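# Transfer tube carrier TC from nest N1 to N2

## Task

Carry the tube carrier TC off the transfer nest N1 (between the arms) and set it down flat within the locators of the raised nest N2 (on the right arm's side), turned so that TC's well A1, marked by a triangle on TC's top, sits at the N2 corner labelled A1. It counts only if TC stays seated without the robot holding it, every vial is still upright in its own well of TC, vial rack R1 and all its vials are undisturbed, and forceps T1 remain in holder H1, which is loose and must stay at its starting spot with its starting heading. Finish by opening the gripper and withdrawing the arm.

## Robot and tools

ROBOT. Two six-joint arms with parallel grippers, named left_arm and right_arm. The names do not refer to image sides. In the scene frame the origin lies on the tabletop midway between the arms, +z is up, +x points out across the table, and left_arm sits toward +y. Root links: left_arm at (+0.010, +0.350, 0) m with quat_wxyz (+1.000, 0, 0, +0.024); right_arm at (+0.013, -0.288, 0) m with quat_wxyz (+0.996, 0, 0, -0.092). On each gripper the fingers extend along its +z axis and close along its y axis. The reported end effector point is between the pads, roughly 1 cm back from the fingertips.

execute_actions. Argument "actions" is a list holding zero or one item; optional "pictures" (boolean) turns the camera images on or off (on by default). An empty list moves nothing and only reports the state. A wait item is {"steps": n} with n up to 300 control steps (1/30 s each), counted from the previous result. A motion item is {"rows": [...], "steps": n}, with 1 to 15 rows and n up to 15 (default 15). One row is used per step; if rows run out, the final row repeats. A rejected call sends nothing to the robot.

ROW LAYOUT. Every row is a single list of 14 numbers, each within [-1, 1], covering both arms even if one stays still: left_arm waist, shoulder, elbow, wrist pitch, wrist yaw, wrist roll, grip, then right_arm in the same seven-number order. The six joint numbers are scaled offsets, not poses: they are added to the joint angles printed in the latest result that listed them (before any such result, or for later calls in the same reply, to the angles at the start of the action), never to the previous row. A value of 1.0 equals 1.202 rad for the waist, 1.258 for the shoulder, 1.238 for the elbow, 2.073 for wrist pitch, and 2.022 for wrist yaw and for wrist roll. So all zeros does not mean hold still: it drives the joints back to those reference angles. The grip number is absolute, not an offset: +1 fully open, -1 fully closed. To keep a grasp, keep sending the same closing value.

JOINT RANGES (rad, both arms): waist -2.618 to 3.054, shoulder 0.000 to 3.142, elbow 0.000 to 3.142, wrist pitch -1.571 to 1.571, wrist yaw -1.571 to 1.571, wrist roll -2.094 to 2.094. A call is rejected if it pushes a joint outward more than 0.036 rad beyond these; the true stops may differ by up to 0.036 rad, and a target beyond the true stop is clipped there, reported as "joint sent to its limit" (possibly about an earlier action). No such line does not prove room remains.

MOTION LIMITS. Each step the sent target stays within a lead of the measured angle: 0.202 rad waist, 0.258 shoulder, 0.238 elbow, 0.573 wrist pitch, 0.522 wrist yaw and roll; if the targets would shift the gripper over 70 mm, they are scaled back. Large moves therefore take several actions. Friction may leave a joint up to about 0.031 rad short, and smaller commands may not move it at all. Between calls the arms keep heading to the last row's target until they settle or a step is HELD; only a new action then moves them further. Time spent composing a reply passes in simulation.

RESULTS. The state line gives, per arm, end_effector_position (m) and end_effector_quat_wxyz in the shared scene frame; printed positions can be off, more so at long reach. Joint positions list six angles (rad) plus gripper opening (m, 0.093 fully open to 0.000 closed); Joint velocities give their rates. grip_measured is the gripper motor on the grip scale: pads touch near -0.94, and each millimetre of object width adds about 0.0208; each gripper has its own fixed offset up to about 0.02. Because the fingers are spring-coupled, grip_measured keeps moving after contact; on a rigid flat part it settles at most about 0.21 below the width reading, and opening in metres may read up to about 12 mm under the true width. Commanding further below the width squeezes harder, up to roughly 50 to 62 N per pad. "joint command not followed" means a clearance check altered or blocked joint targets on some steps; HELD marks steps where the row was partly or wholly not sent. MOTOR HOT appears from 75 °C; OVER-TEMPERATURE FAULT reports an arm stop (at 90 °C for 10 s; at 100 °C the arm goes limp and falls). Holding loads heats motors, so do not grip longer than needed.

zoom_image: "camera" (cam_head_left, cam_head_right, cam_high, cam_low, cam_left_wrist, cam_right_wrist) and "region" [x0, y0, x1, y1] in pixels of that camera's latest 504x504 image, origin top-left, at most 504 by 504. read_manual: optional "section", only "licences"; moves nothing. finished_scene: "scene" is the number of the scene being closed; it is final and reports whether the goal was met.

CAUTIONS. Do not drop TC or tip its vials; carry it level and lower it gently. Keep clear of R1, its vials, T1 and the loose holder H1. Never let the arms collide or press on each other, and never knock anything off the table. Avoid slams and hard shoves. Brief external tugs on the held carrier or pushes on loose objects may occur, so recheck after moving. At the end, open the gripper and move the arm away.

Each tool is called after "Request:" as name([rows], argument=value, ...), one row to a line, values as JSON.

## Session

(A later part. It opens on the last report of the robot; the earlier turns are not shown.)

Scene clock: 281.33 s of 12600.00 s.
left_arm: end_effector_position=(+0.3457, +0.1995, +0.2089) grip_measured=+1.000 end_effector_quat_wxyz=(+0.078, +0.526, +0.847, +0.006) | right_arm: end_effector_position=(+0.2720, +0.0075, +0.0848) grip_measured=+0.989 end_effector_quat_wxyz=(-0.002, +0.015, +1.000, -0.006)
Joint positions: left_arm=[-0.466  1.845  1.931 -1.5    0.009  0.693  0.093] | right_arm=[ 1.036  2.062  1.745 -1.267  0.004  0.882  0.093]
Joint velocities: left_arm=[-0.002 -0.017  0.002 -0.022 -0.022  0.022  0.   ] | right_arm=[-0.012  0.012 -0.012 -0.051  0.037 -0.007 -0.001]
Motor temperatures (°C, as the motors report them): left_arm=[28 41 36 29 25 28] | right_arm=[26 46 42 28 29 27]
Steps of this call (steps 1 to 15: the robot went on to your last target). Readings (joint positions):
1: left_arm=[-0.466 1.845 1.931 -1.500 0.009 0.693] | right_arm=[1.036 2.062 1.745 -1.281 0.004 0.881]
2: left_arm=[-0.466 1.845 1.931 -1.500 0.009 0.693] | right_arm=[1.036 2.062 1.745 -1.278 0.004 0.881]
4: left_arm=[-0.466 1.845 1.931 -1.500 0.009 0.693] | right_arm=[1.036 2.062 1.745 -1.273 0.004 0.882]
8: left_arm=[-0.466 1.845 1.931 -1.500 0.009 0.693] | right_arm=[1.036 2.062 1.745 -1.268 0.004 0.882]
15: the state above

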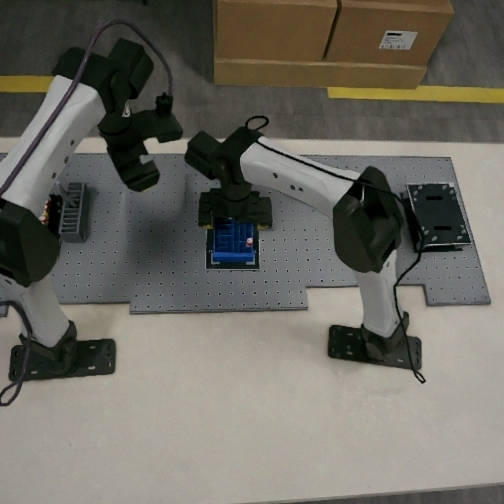

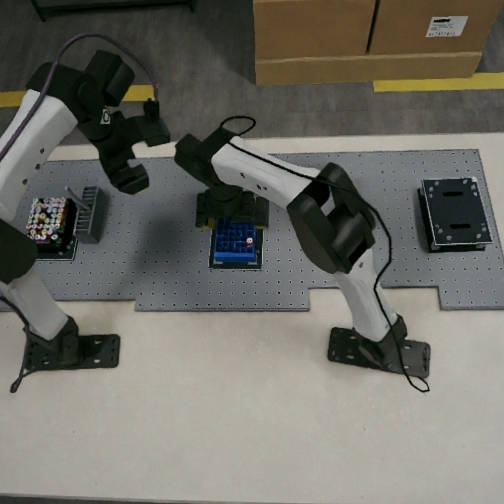

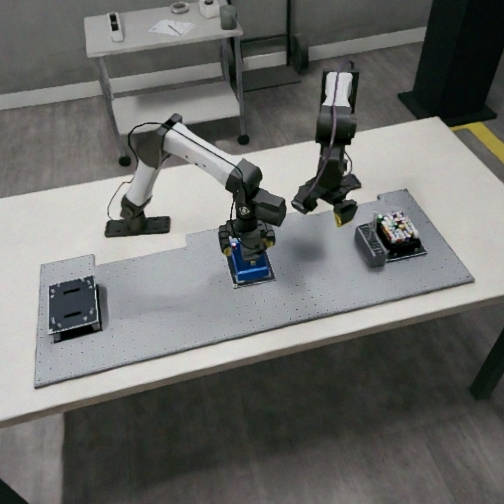

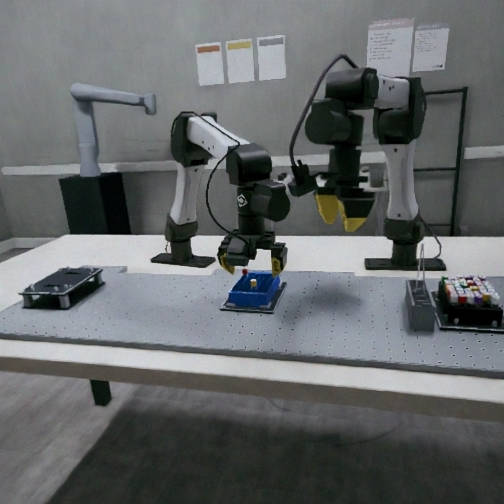

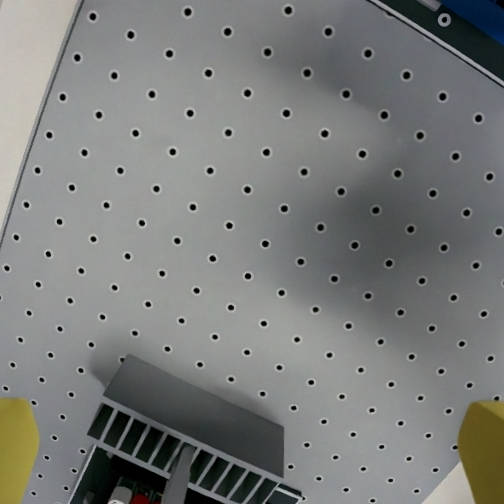

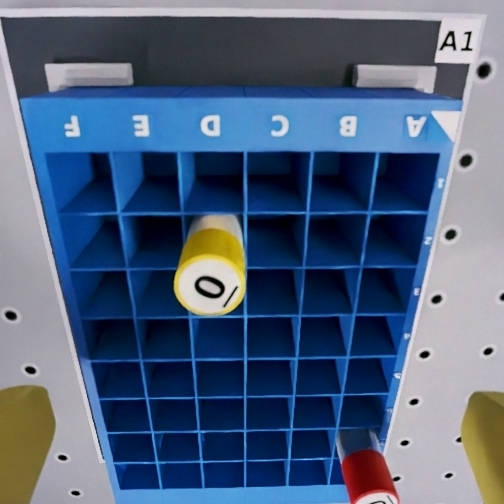

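Request:
execute_actions([
  {"rows": [[0,0,0,0,0,0,1, 0.005,-0.0056,-0.0065,0.007,0,0.0025,1],[0,0,0,0,0,0,1, 0.009,-0.0056,-0.0065,0.013,0,0.0025,1]], "steps": 15},
])

Scene clock: 328.30 s of 12600.00 s.
left_arm: end_effector_position=(+0.3457, +0.1995, +0.2089) grip_measured=+1.000 end_effector_quat_wxyz=(+0.078, +0.526, +0.847, +0.006) | right_arm: end_effector_position=(+0.2740, +0.0099, +0.0847) grip_measured=+0.989 end_effector_quat_wxyz=(+0.002, +0.015, +1.000, -0.001)
Joint positions: left_arm=[-0.466  1.845  1.931 -1.5    0.009  0.693  0.093] | right_arm=[ 1.036  2.062  1.745 -1.254  0.004  0.882  0.093]
Joint velocities: left_arm=[-0.002  0.022 -0.007  0.022 -0.007 -0.11   0.   ] | right_arm=[-0.017  0.002  0.012  0.022 -0.022  0.051 -0.001]
Motor temperatures (°C, as the motors report them): left_arm=[28 42 36 29 25 28] | right_arm=[26 49 40 28 29 27]
Steps of this call (steps 1 to 15: the robot went on to your last target; steps 16 to 90: nothing new was sent; then 43.47 s passed at rest; steps 91 to 105: all 15 steps of this action). Readings (joint positions):
91: left_arm=[-0.466 1.845 1.931 -1.500 0.009 0.693] | right_arm=[1.036 2.062 1.745 -1.266 0.004 0.882]
92: left_arm=[-0.466 1.845 1.931 -1.500 0.009 0.693] | right_arm=[1.036 2.062 1.745 -1.265 0.004 0.882]
94: left_arm=[-0.466 1.845 1.931 -1.500 0.009 0.693] | right_arm=[1.036 2.062 1.745 -1.260 0.004 0.882]
98: left_arm=[-0.466 1.845 1.931 -1.500 0.009 0.693] | right_arm=[1.036 2.062 1.745 -1.256 0.004 0.882]
105: the state above

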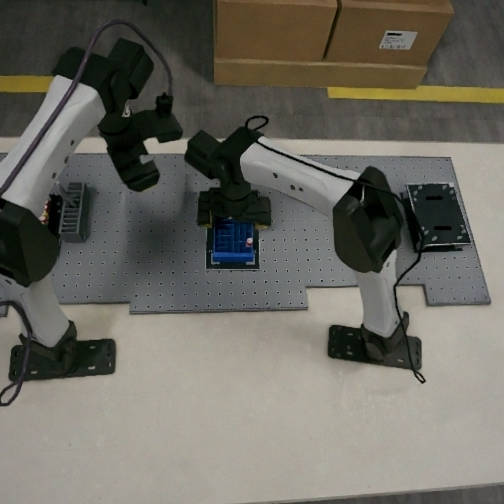

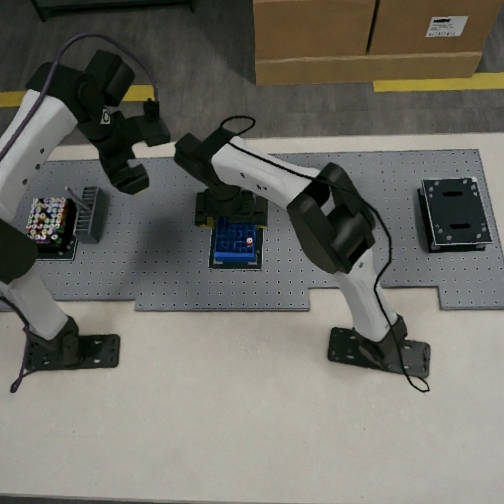

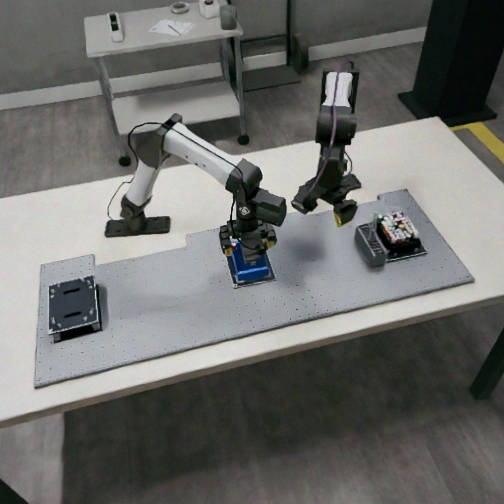

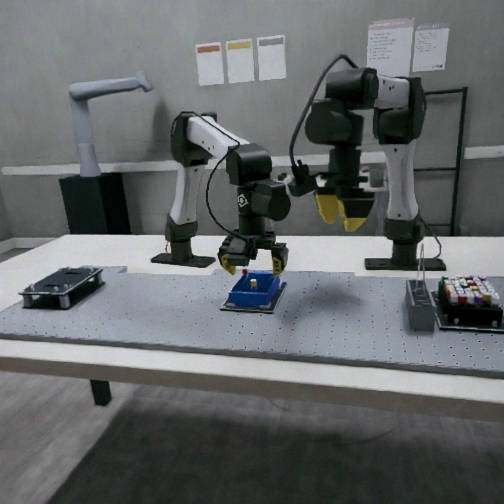

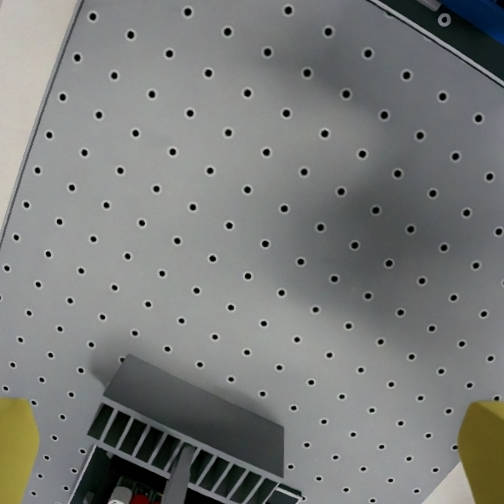

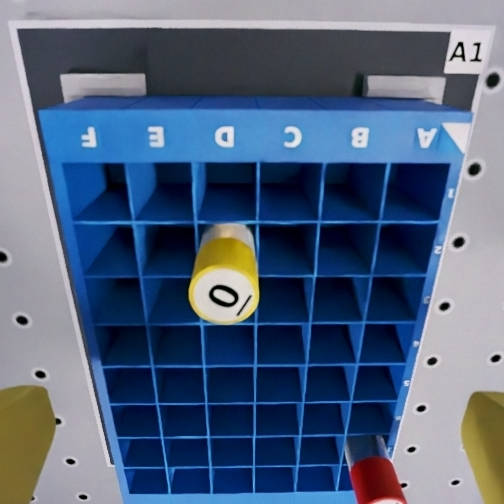

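Request:
execute_actions([
  {"rows": [[0,0,0,0,0,0,1, 0.002,0.001,-0.009,0.011,0,0.0025,1],[0,0,0,0,0,0,1, 0.002,0.002,-0.014,0.015,0,0.0025,1],[0,0,0,0,0,0,1, 0.002,0.003,-0.019,0.019,0,0.0025,1],[0,0,0,0,0,0,1, 0.002,0.004,-0.024,0.022,0,0.0025,1],[0,0,0,0,0,0,1, 0.002,0.005,-0.029,0.025,0,0.0025,1],[0,0,0,0,0,0,1, 0.002,0.006,-0.034,0.028,0,0.0025,1],[0,0,0,0,0,0,1, 0.002,0.007,-0.039,0.031,0,0.0025,1],[0,0,0,0,0,0,1, 0.002,0.008,-0.044,0.034,0,0.0025,1],[0,0,0,0,0,0,1, 0.002,0.009,-0.049,0.037,0,0.0025,1],[0,0,0,0,0,0,1, 0.002,0.01,-0.054,0.04,0,0.0025,1],[0,0,0,0,0,0,1, 0.002,0.0103,-0.059,0.0424,0,0.0025,1]], "steps": 15},
])

Request:
execute_actions([
  {"steps": 15},
])

Scene clock: 359.50 s of 12600.00 s.
left_arm: end_effector_position=(+0.3457, +0.1995, +0.2089) grip_measured=+1.000 end_effector_quat_wxyz=(+0.078, +0.526, +0.847, +0.006) | right_arm: end_effector_position=(+0.2742, +0.0101, +0.0708) grip_measured=+0.989 end_effector_quat_wxyz=(+0.004, +0.015, +1.000, +0.002)
Joint positions: left_arm=[-0.466  1.845  1.931 -1.5    0.009  0.693  0.093] | right_arm=[ 1.036  2.062  1.69  -1.191  0.004  0.882  0.093]
Joint velocities: left_arm=[-0.027 -0.007  0.012 -0.051  0.022  0.007  0.   ] | right_arm=[-0.017 -0.002 -0.017  0.037  0.066 -0.066  0.   ]
Motor temperatures (°C, as the motors report them): left_arm=[28 42 37 29 25 28] | right_arm=[26 51 40 28 29 27]
Steps of this call (steps 1 to 15: the robot went on to your last target; steps 16 to 90: nothing new was sent; then 27.70 s passed at rest; steps 91 to 105: all 15 steps of this action). Readings (joint positions):
91: left_arm=[-0.466 1.845 1.931 -1.500 0.009 0.693] | right_arm=[1.036 2.062 1.745 -1.252 0.004 0.882]
92: left_arm=[-0.466 1.845 1.931 -1.500 0.009 0.693] | right_arm=[1.036 2.062 1.745 -1.250 0.004 0.882]
94: left_arm=[-0.466 1.845 1.931 -1.500 0.009 0.693] | right_arm=[1.036 2.062 1.744 -1.241 0.004 0.882]
98: left_arm=[-0.466 1.845 1.931 -1.500 0.009 0.693] | right_arm=[1.036 2.062 1.721 -1.218 0.004 0.882]
105: the state above

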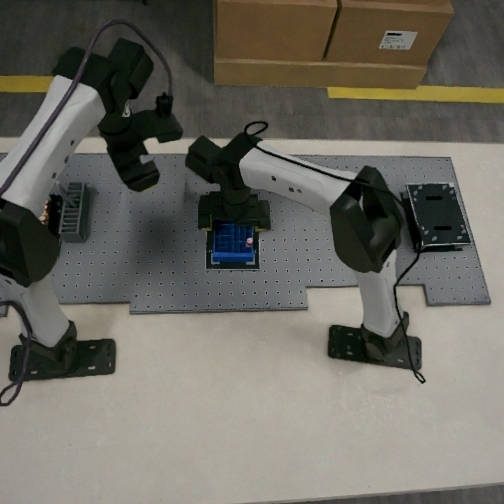

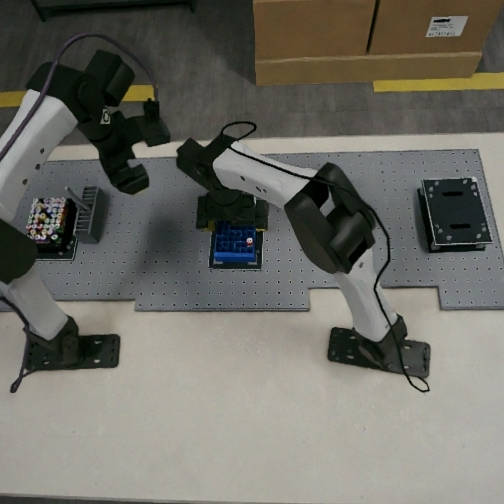

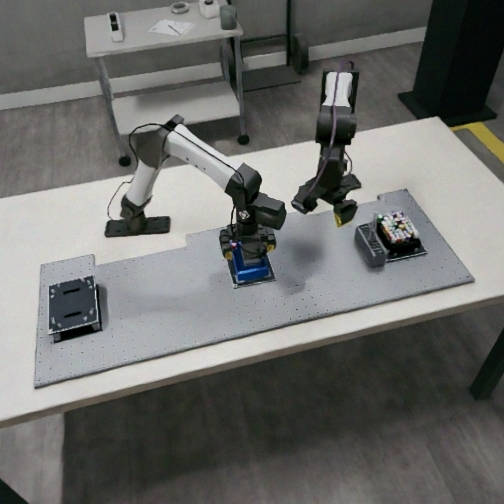

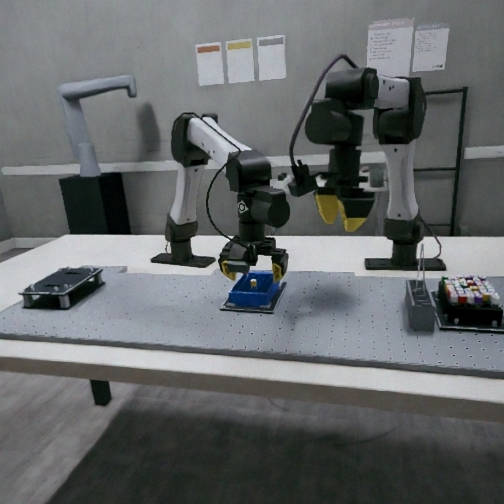

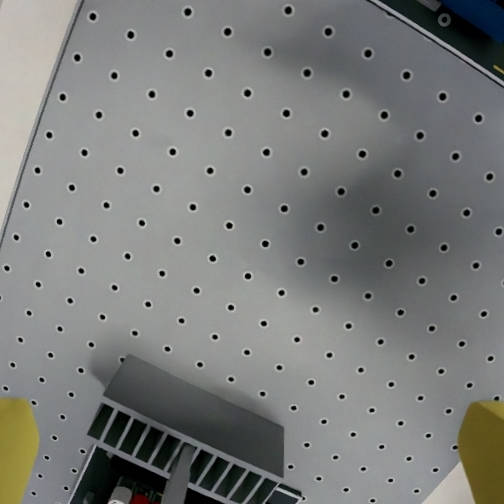

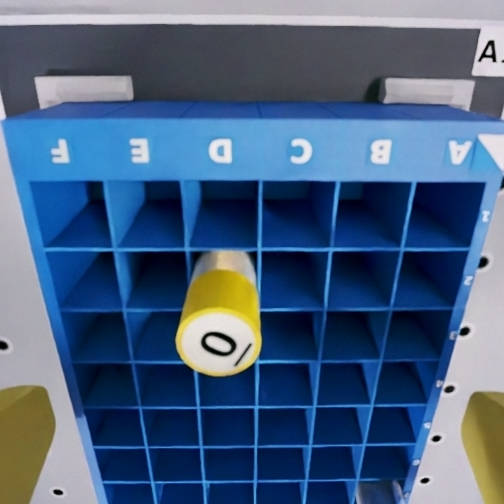

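Scene clock: 360.00 s of 12600.00 s.
left_arm: end_effector_position=(+0.3457, +0.1995, +0.2089) grip_measured=+1.000 end_effector_quat_wxyz=(+0.078, +0.526, +0.847, +0.006) | right_arm: end_effector_position=(+0.2761, +0.0122, +0.0708) grip_measured=+0.989 end_effector_quat_wxyz=(+0.008, +0.015, +1.000, +0.006)
Joint positions: left_arm=[-0.466  1.845  1.931 -1.5    0.009  0.693  0.093] | right_arm=[ 1.036  2.062  1.69  -1.179  0.004  0.882  0.093]
Joint velocities: left_arm=[-0.007 -0.002 -0.012 -0.037  0.007 -0.066  0.   ] | right_arm=[-0.017 -0.007  0.002  0.037 -0.007  0.007 -0.   ]
Motor temperatures (°C, as the motors report them): left_arm=[28 42 37 29 25 28] | right_arm=[26 51 40 28 29 27]
Steps of this call (steps 1 to 15: the robot went on to your last target). Readings (joint positions):
1: left_arm=[-0.466 1.845 1.931 -1.500 0.009 0.693] | right_arm=[1.036 2.062 1.690 -1.189 0.004 0.882]
2: left_arm=[-0.466 1.845 1.931 -1.500 0.009 0.693] | right_arm=[1.036 2.062 1.690 -1.186 0.004 0.882]
4: left_arm=[-0.466 1.845 1.931 -1.500 0.009 0.693] | right_arm=[1.036 2.062 1.690 -1.183 0.004 0.882]
8: left_arm=[-0.466 1.845 1.931 -1.500 0.009 0.693] | right_arm=[1.036 2.062 1.690 -1.181 0.004 0.882]
15: the state above

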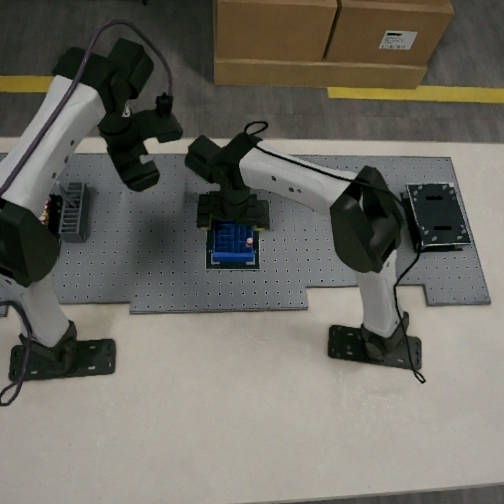

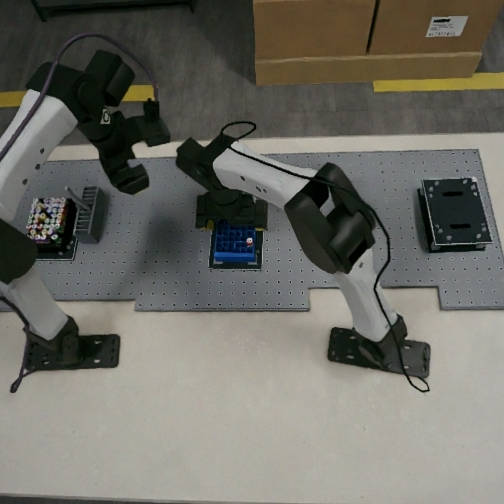

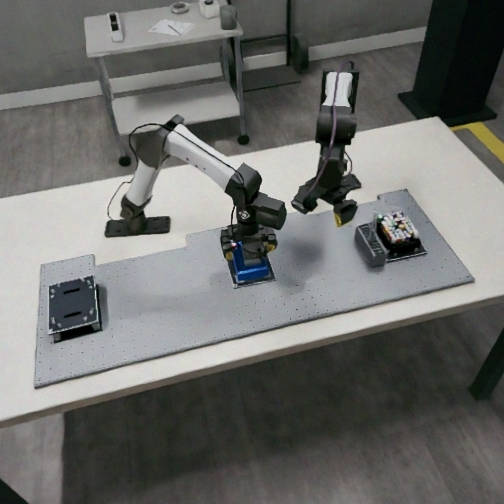

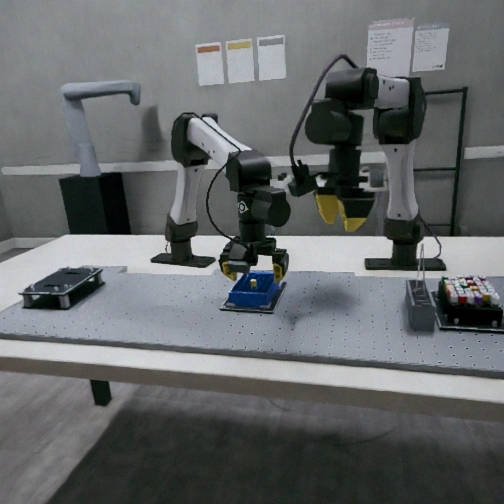

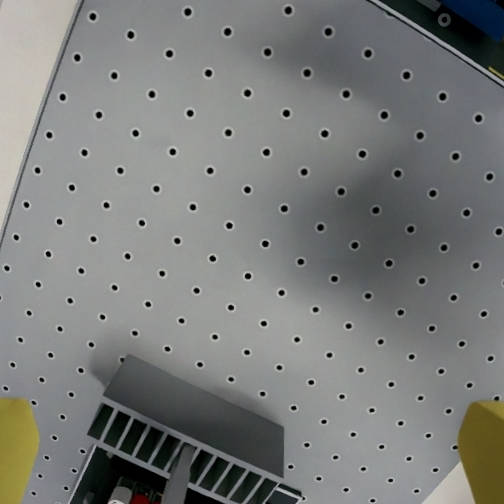

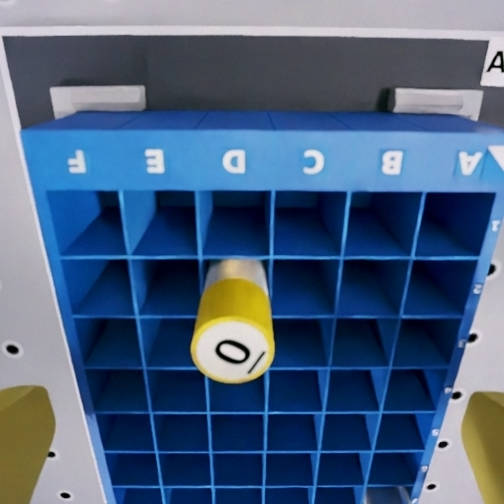

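Request:
execute_actions([
  {"rows": [[0,0,0,0,0,0,1, 0.002,0.0,-0.004,-0.006,0,0.0025,1],[0,0,0,0,0,0,1, 0.002,0.0,-0.004,-0.01,0,0.0025,1]], "steps": 15},
])

Scene clock: 377.20 s of 12600.00 s.
left_arm: end_effector_position=(+0.3457, +0.1995, +0.2089) grip_measured=+1.000 end_effector_quat_wxyz=(+0.078, +0.526, +0.847, +0.006) | right_arm: end_effector_position=(+0.2751, +0.0111, +0.0708) grip_measured=+0.989 end_effector_quat_wxyz=(+0.006, +0.015, +1.000, +0.004)
Joint positions: left_arm=[-0.466  1.845  1.931 -1.5    0.009  0.693  0.093] | right_arm=[ 1.036  2.062  1.69  -1.185  0.004  0.882  0.093]
Joint velocities: left_arm=[-0.017 -0.002  0.002 -0.051  0.007  0.081  0.   ] | right_arm=[-0.012 -0.002 -0.012 -0.007  0.022 -0.081 -0.001]
Motor temperatures (°C, as the motors report them): left_arm=[28 42 37 29 25 28] | right_arm=[26 50 39 28 29 27]
Steps of this call (steps 1 to 15: the robot went on to your last target; steps 16 to 90: nothing new was sent; then 13.70 s passed at rest; steps 91 to 105: all 15 steps of this action). Readings (joint positions):
91: left_arm=[-0.466 1.845 1.931 -1.500 0.009 0.693] | right_arm=[1.036 2.062 1.690 -1.179 0.004 0.882]
92: left_arm=[-0.466 1.845 1.931 -1.500 0.009 0.693] | right_arm=[1.036 2.062 1.690 -1.180 0.004 0.882]
94: left_arm=[-0.466 1.845 1.931 -1.500 0.009 0.693] | right_arm=[1.036 2.062 1.690 -1.182 0.004 0.882]
98: left_arm=[-0.466 1.845 1.931 -1.500 0.009 0.693] | right_arm=[1.036 2.062 1.690 -1.184 0.004 0.882]
105: the state above

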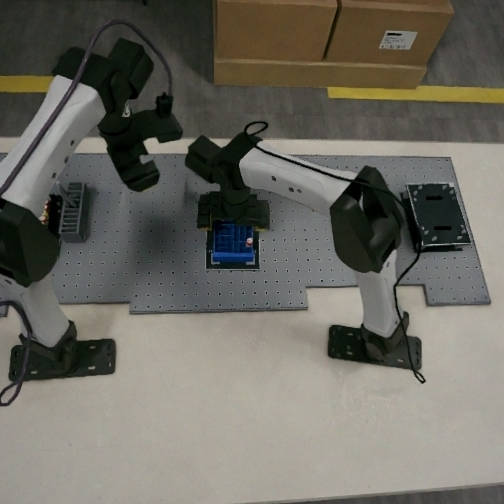

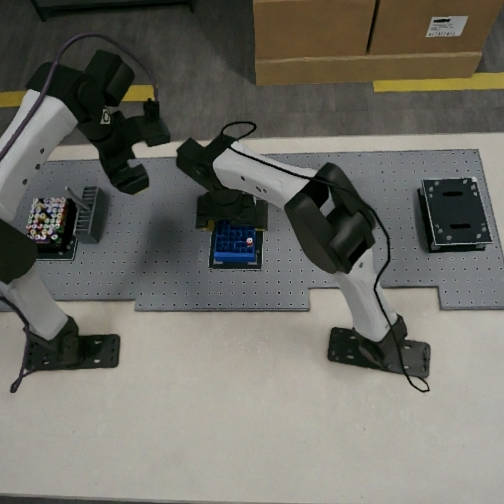

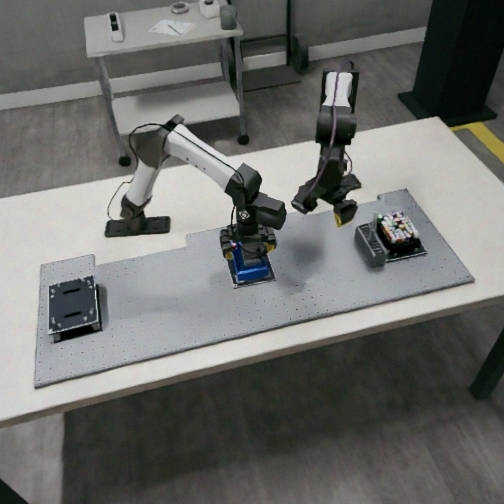

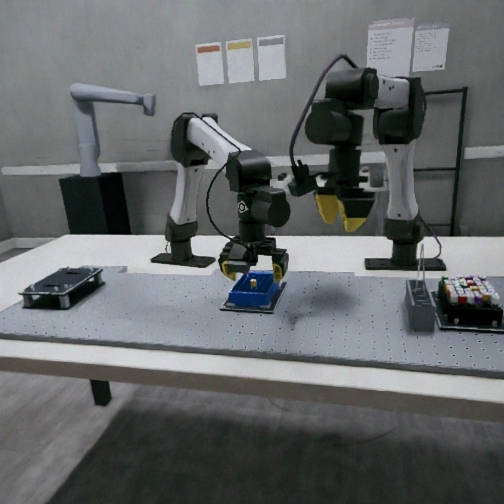

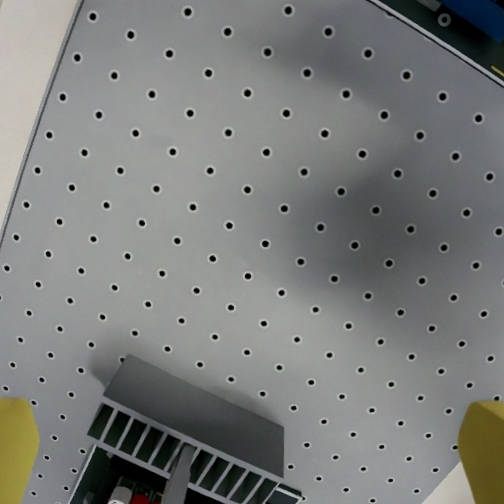

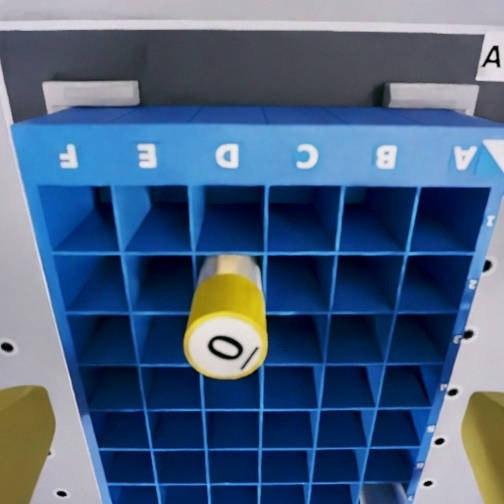

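Request:
execute_actions([
  {"rows": [[0,0,0,0,0,0,1, 0.002,0.0,-0.004,-0.0108,0,0.0025,1]], "steps": 15},
])

Scene clock: 384.73 s of 12600.00 s.
left_arm: end_effector_position=(+0.3457, +0.1995, +0.2089) grip_measured=+1.000 end_effector_quat_wxyz=(+0.078, +0.526, +0.847, +0.006) | right_arm: end_effector_position=(+0.2739, +0.0097, +0.0708) grip_measured=+0.989 end_effector_quat_wxyz=(+0.003, +0.015, +1.000, +0.001)
Joint positions: left_arm=[-0.466  1.845  1.931 -1.5    0.009  0.693  0.093] | right_arm=[ 1.036  2.062  1.69  -1.193  0.004  0.882  0.093]
Joint velocities: left_arm=[ 0.007  0.032 -0.002  0.007 -0.051 -0.037  0.   ] | right_arm=[-0.022 -0.012  0.017  0.007  0.022 -0.066 -0.001]
Motor temperatures (°C, as the motors report them): left_arm=[28 43 37 29 25 28] | right_arm=[26 50 39 28 29 27]
Steps of this call (steps 1 to 15: the robot went on to your last target; steps 16 to 90: nothing new was sent; then 4.03 s passed at rest; steps 91 to 105: all 15 steps of this action). Readings (joint positions):
91: left_arm=[-0.466 1.845 1.931 -1.500 0.009 0.693] | right_arm=[1.036 2.062 1.690 -1.186 0.004 0.882]
92: left_arm=[-0.466 1.845 1.931 -1.500 0.009 0.693] | right_arm=[1.036 2.062 1.690 -1.188 0.004 0.882]
94: left_arm=[-0.466 1.845 1.931 -1.500 0.009 0.693] | right_arm=[1.036 2.062 1.690 -1.190 0.004 0.882]
98: left_arm=[-0.466 1.845 1.931 -1.500 0.009 0.693] | right_arm=[1.036 2.062 1.690 -1.192 0.004 0.882]
105: the state above

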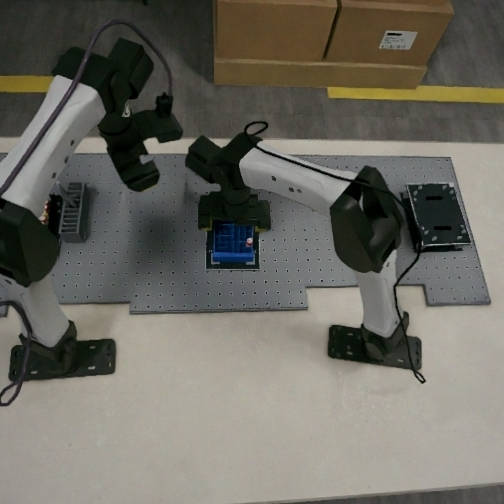

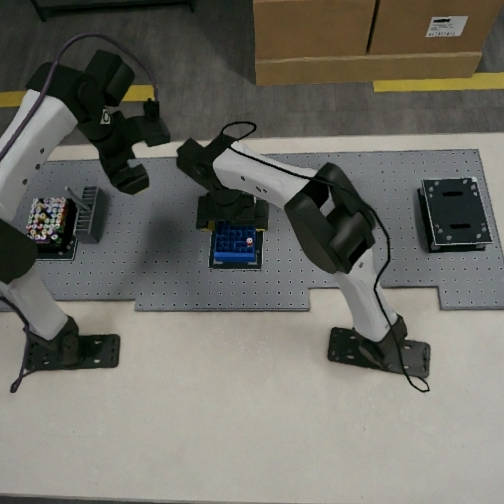

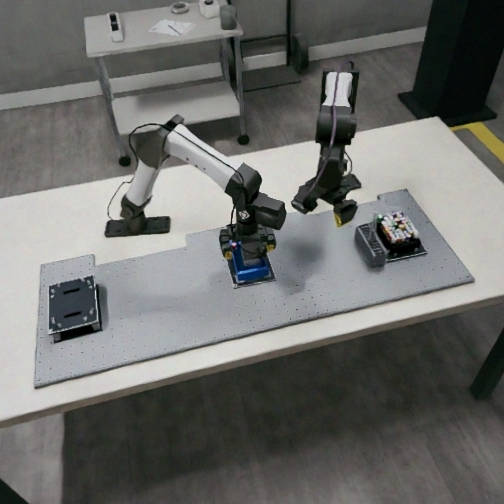

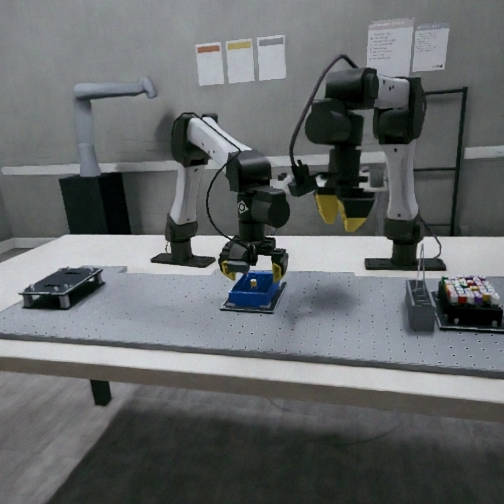

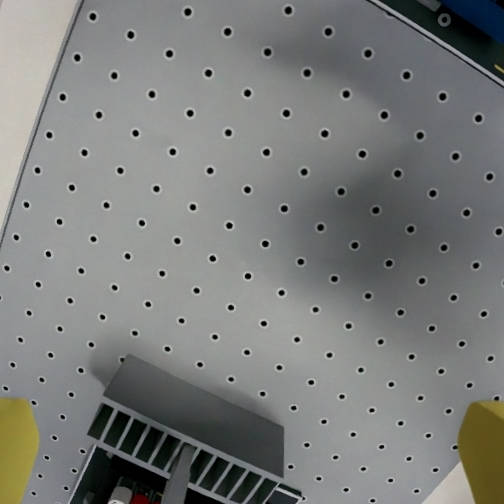

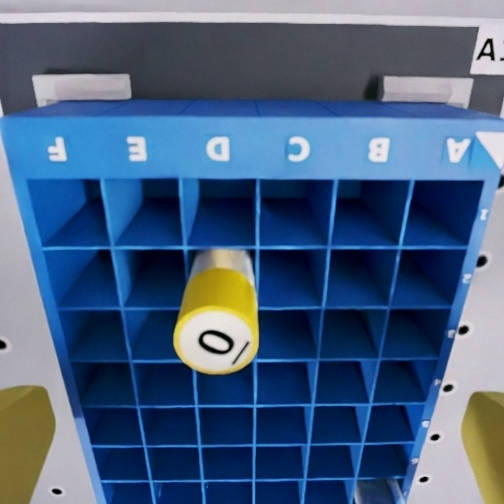

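Request:
execute_actions([
  {"rows": [[0,0,0,0,0,0,1, 0.002,0,-0.010,0.007,0,0.0025,1],[0,0,0,0,0,0,1, 0.002,0,-0.014,0.0095,0,0.0025,1],[0,0,0,0,0,0,1, 0.002,0,-0.018,0.012,0,0.0025,1],[0,0,0,0,0,0,1, 0.002,0,-0.022,0.0145,0,0.0025,1],[0,0,0,0,0,0,1, 0.002,0,-0.026,0.017,0,0.0025,1],[0,0,0,0,0,0,1, 0.002,0,-0.030,0.0195,0,0.0025,1],[0,0,0,0,0,0,1, 0.002,0,-0.034,0.022,0,0.0025,1],[0,0,0,0,0,0,1, 0.002,0,-0.038,0.0245,0,0.0025,1],[0,0,0,0,0,0,1, 0.002,0,-0.042,0.027,0,0.0025,1],[0,0,0,0,0,0,1, 0.002,0,-0.046,0.0295,0,0.0025,1],[0,0,0,0,0,0,1, 0.002,0,-0.050,0.032,0,0.0025,1],[0,0,0,0,0,0,1, 0.002,0,-0.055,0.035,0,0.0025,1]], "steps": 15},
])

Request:
execute_actions([
  {"steps": 15},
])

Scene clock: 435.10 s of 12600.00 s.
left_arm: end_effector_position=(+0.3457, +0.1995, +0.2089) grip_measured=+1.000 end_effector_quat_wxyz=(+0.078, +0.526, +0.847, +0.006) | right_arm: end_effector_position=(+0.2719, +0.0075, +0.0582) grip_measured=+0.989 end_effector_quat_wxyz=(+0.002, +0.015, +1.000, -0.001)
Joint positions: left_arm=[-0.466  1.845  1.931 -1.5    0.009  0.693  0.093] | right_arm=[ 1.036  2.062  1.639 -1.146  0.004  0.882  0.093]
Joint velocities: left_arm=[ 0.002 -0.017  0.002 -0.022 -0.022  0.037  0.   ] | right_arm=[ 0.002 -0.017 -0.027  0.037  0.007  0.081  0.   ]
Motor temperatures (°C, as the motors report them): left_arm=[28 43 37 29 25 28] | right_arm=[26 51 40 28 29 27]
Steps of this call (steps 1 to 15: the robot went on to your last target; steps 16 to 90: nothing new was sent; then 46.87 s passed at rest; steps 91 to 105: all 15 steps of this action). Readings (joint positions):
91: left_arm=[-0.466 1.845 1.931 -1.500 0.009 0.693] | right_arm=[1.036 2.062 1.690 -1.193 0.004 0.882]
92: left_arm=[-0.466 1.845 1.931 -1.500 0.009 0.693] | right_arm=[1.036 2.062 1.690 -1.192 0.004 0.882]
94: left_arm=[-0.466 1.845 1.931 -1.500 0.009 0.693] | right_arm=[1.036 2.062 1.690 -1.189 0.004 0.882]
98: left_arm=[-0.466 1.845 1.931 -1.500 0.009 0.693] | right_arm=[1.036 2.062 1.672 -1.171 0.004 0.882]
105: the state above

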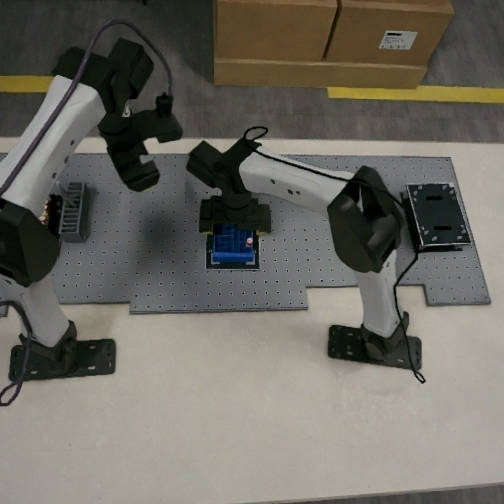

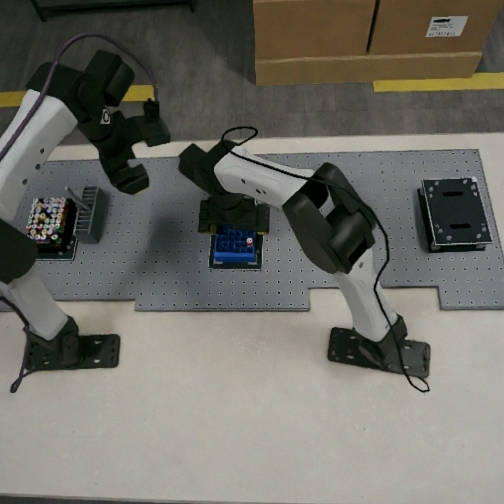

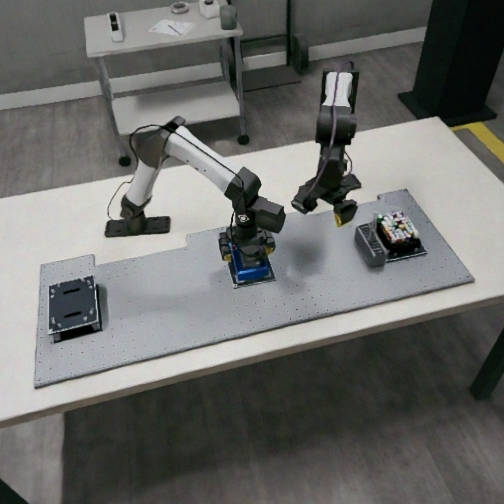

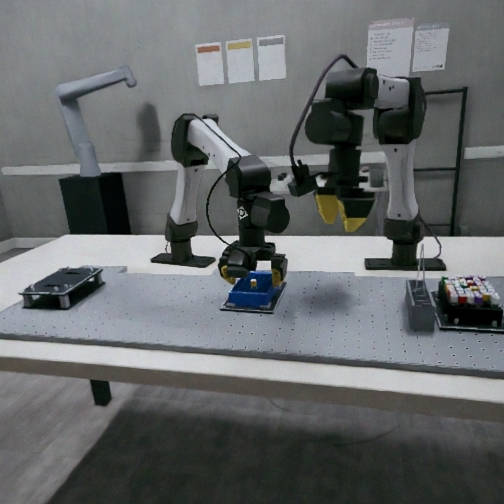

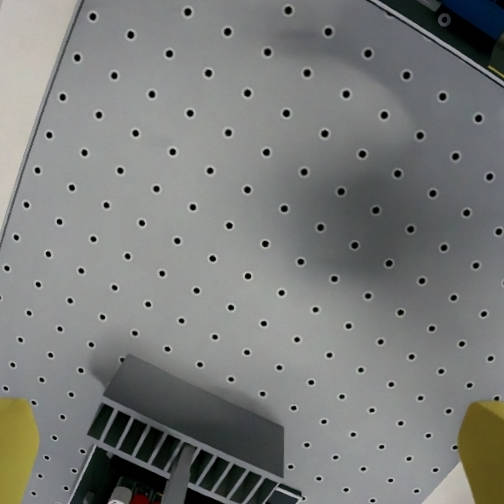

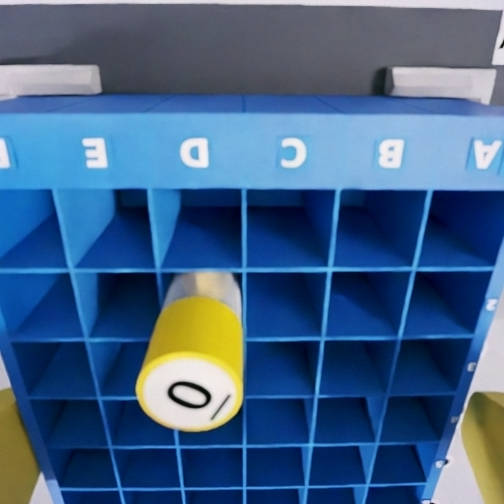

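Scene clock: 435.60 s of 12600.00 s.
left_arm: end_effector_position=(+0.3457, +0.1995, +0.2089) grip_measured=+1.000 end_effector_quat_wxyz=(+0.078, +0.526, +0.847, +0.006) | right_arm: end_effector_position=(+0.2738, +0.0096, +0.0582) grip_measured=+0.989 end_effector_quat_wxyz=(+0.006, +0.015, +1.000, +0.004)
Joint positions: left_arm=[-0.466  1.845  1.931 -1.5    0.009  0.693  0.093] | right_arm=[ 1.036  2.062  1.639 -1.134  0.004  0.882  0.093]
Joint velocities: left_arm=[-0.017 -0.002 -0.012  0.095 -0.066 -0.037  0.   ] | right_arm=[ 0.002  0.002 -0.002 -0.051 -0.007  0.007  0.001]
Motor temperatures (°C, as the motors report them): left_arm=[28 43 37 29 25 28] | right_arm=[26 51 40 28 29 27]
Steps of this call (steps 1 to 15: the robot went on to your last target). Readings (joint positions):
1: left_arm=[-0.466 1.845 1.931 -1.500 0.009 0.693] | right_arm=[1.036 2.062 1.639 -1.144 0.004 0.882]
2: left_arm=[-0.466 1.845 1.931 -1.500 0.009 0.693] | right_arm=[1.036 2.062 1.639 -1.143 0.004 0.882]
4: left_arm=[-0.466 1.845 1.931 -1.500 0.009 0.693] | right_arm=[1.036 2.062 1.639 -1.139 0.004 0.882]
8: left_arm=[-0.466 1.845 1.931 -1.500 0.009 0.693] | right_arm=[1.036 2.062 1.639 -1.136 0.004 0.882]
15: the state above

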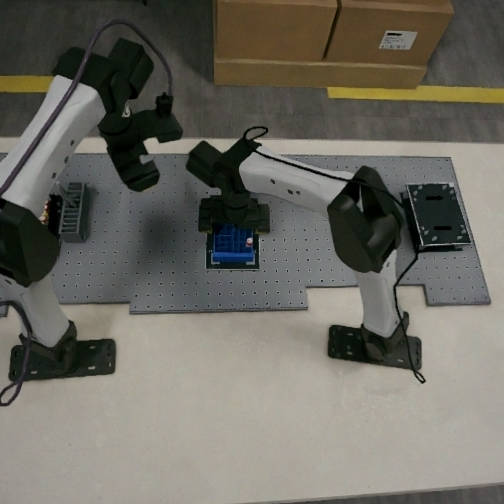

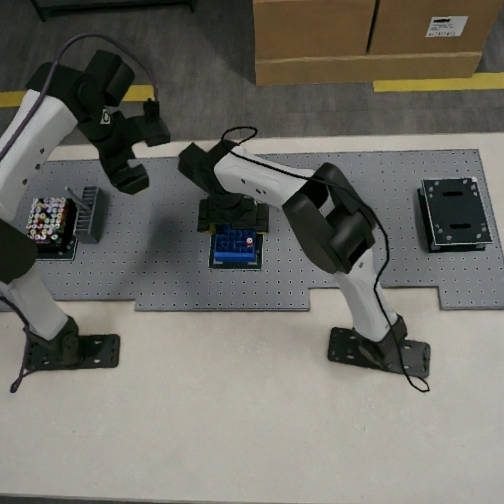

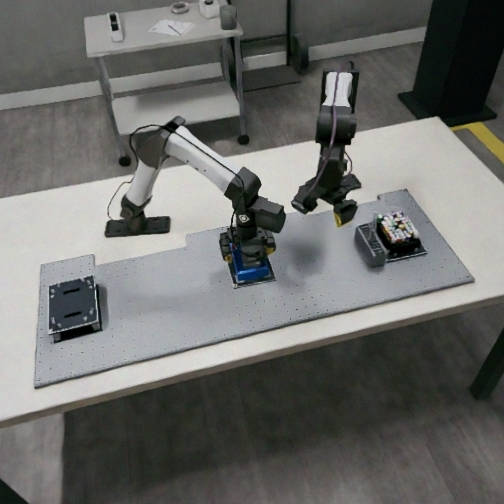

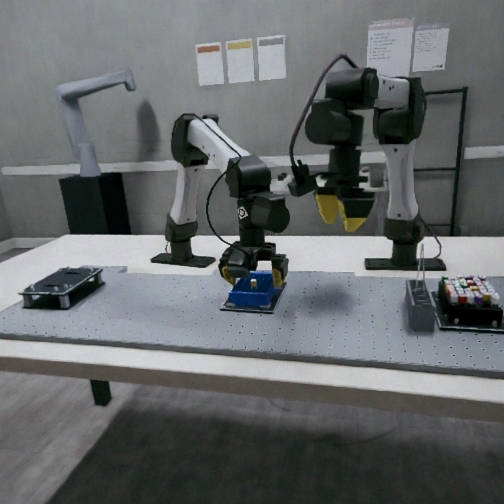

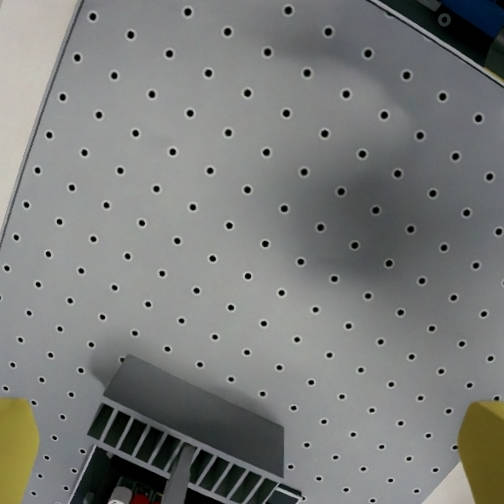

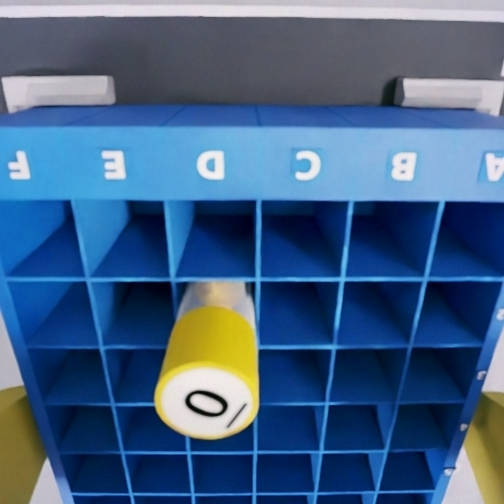

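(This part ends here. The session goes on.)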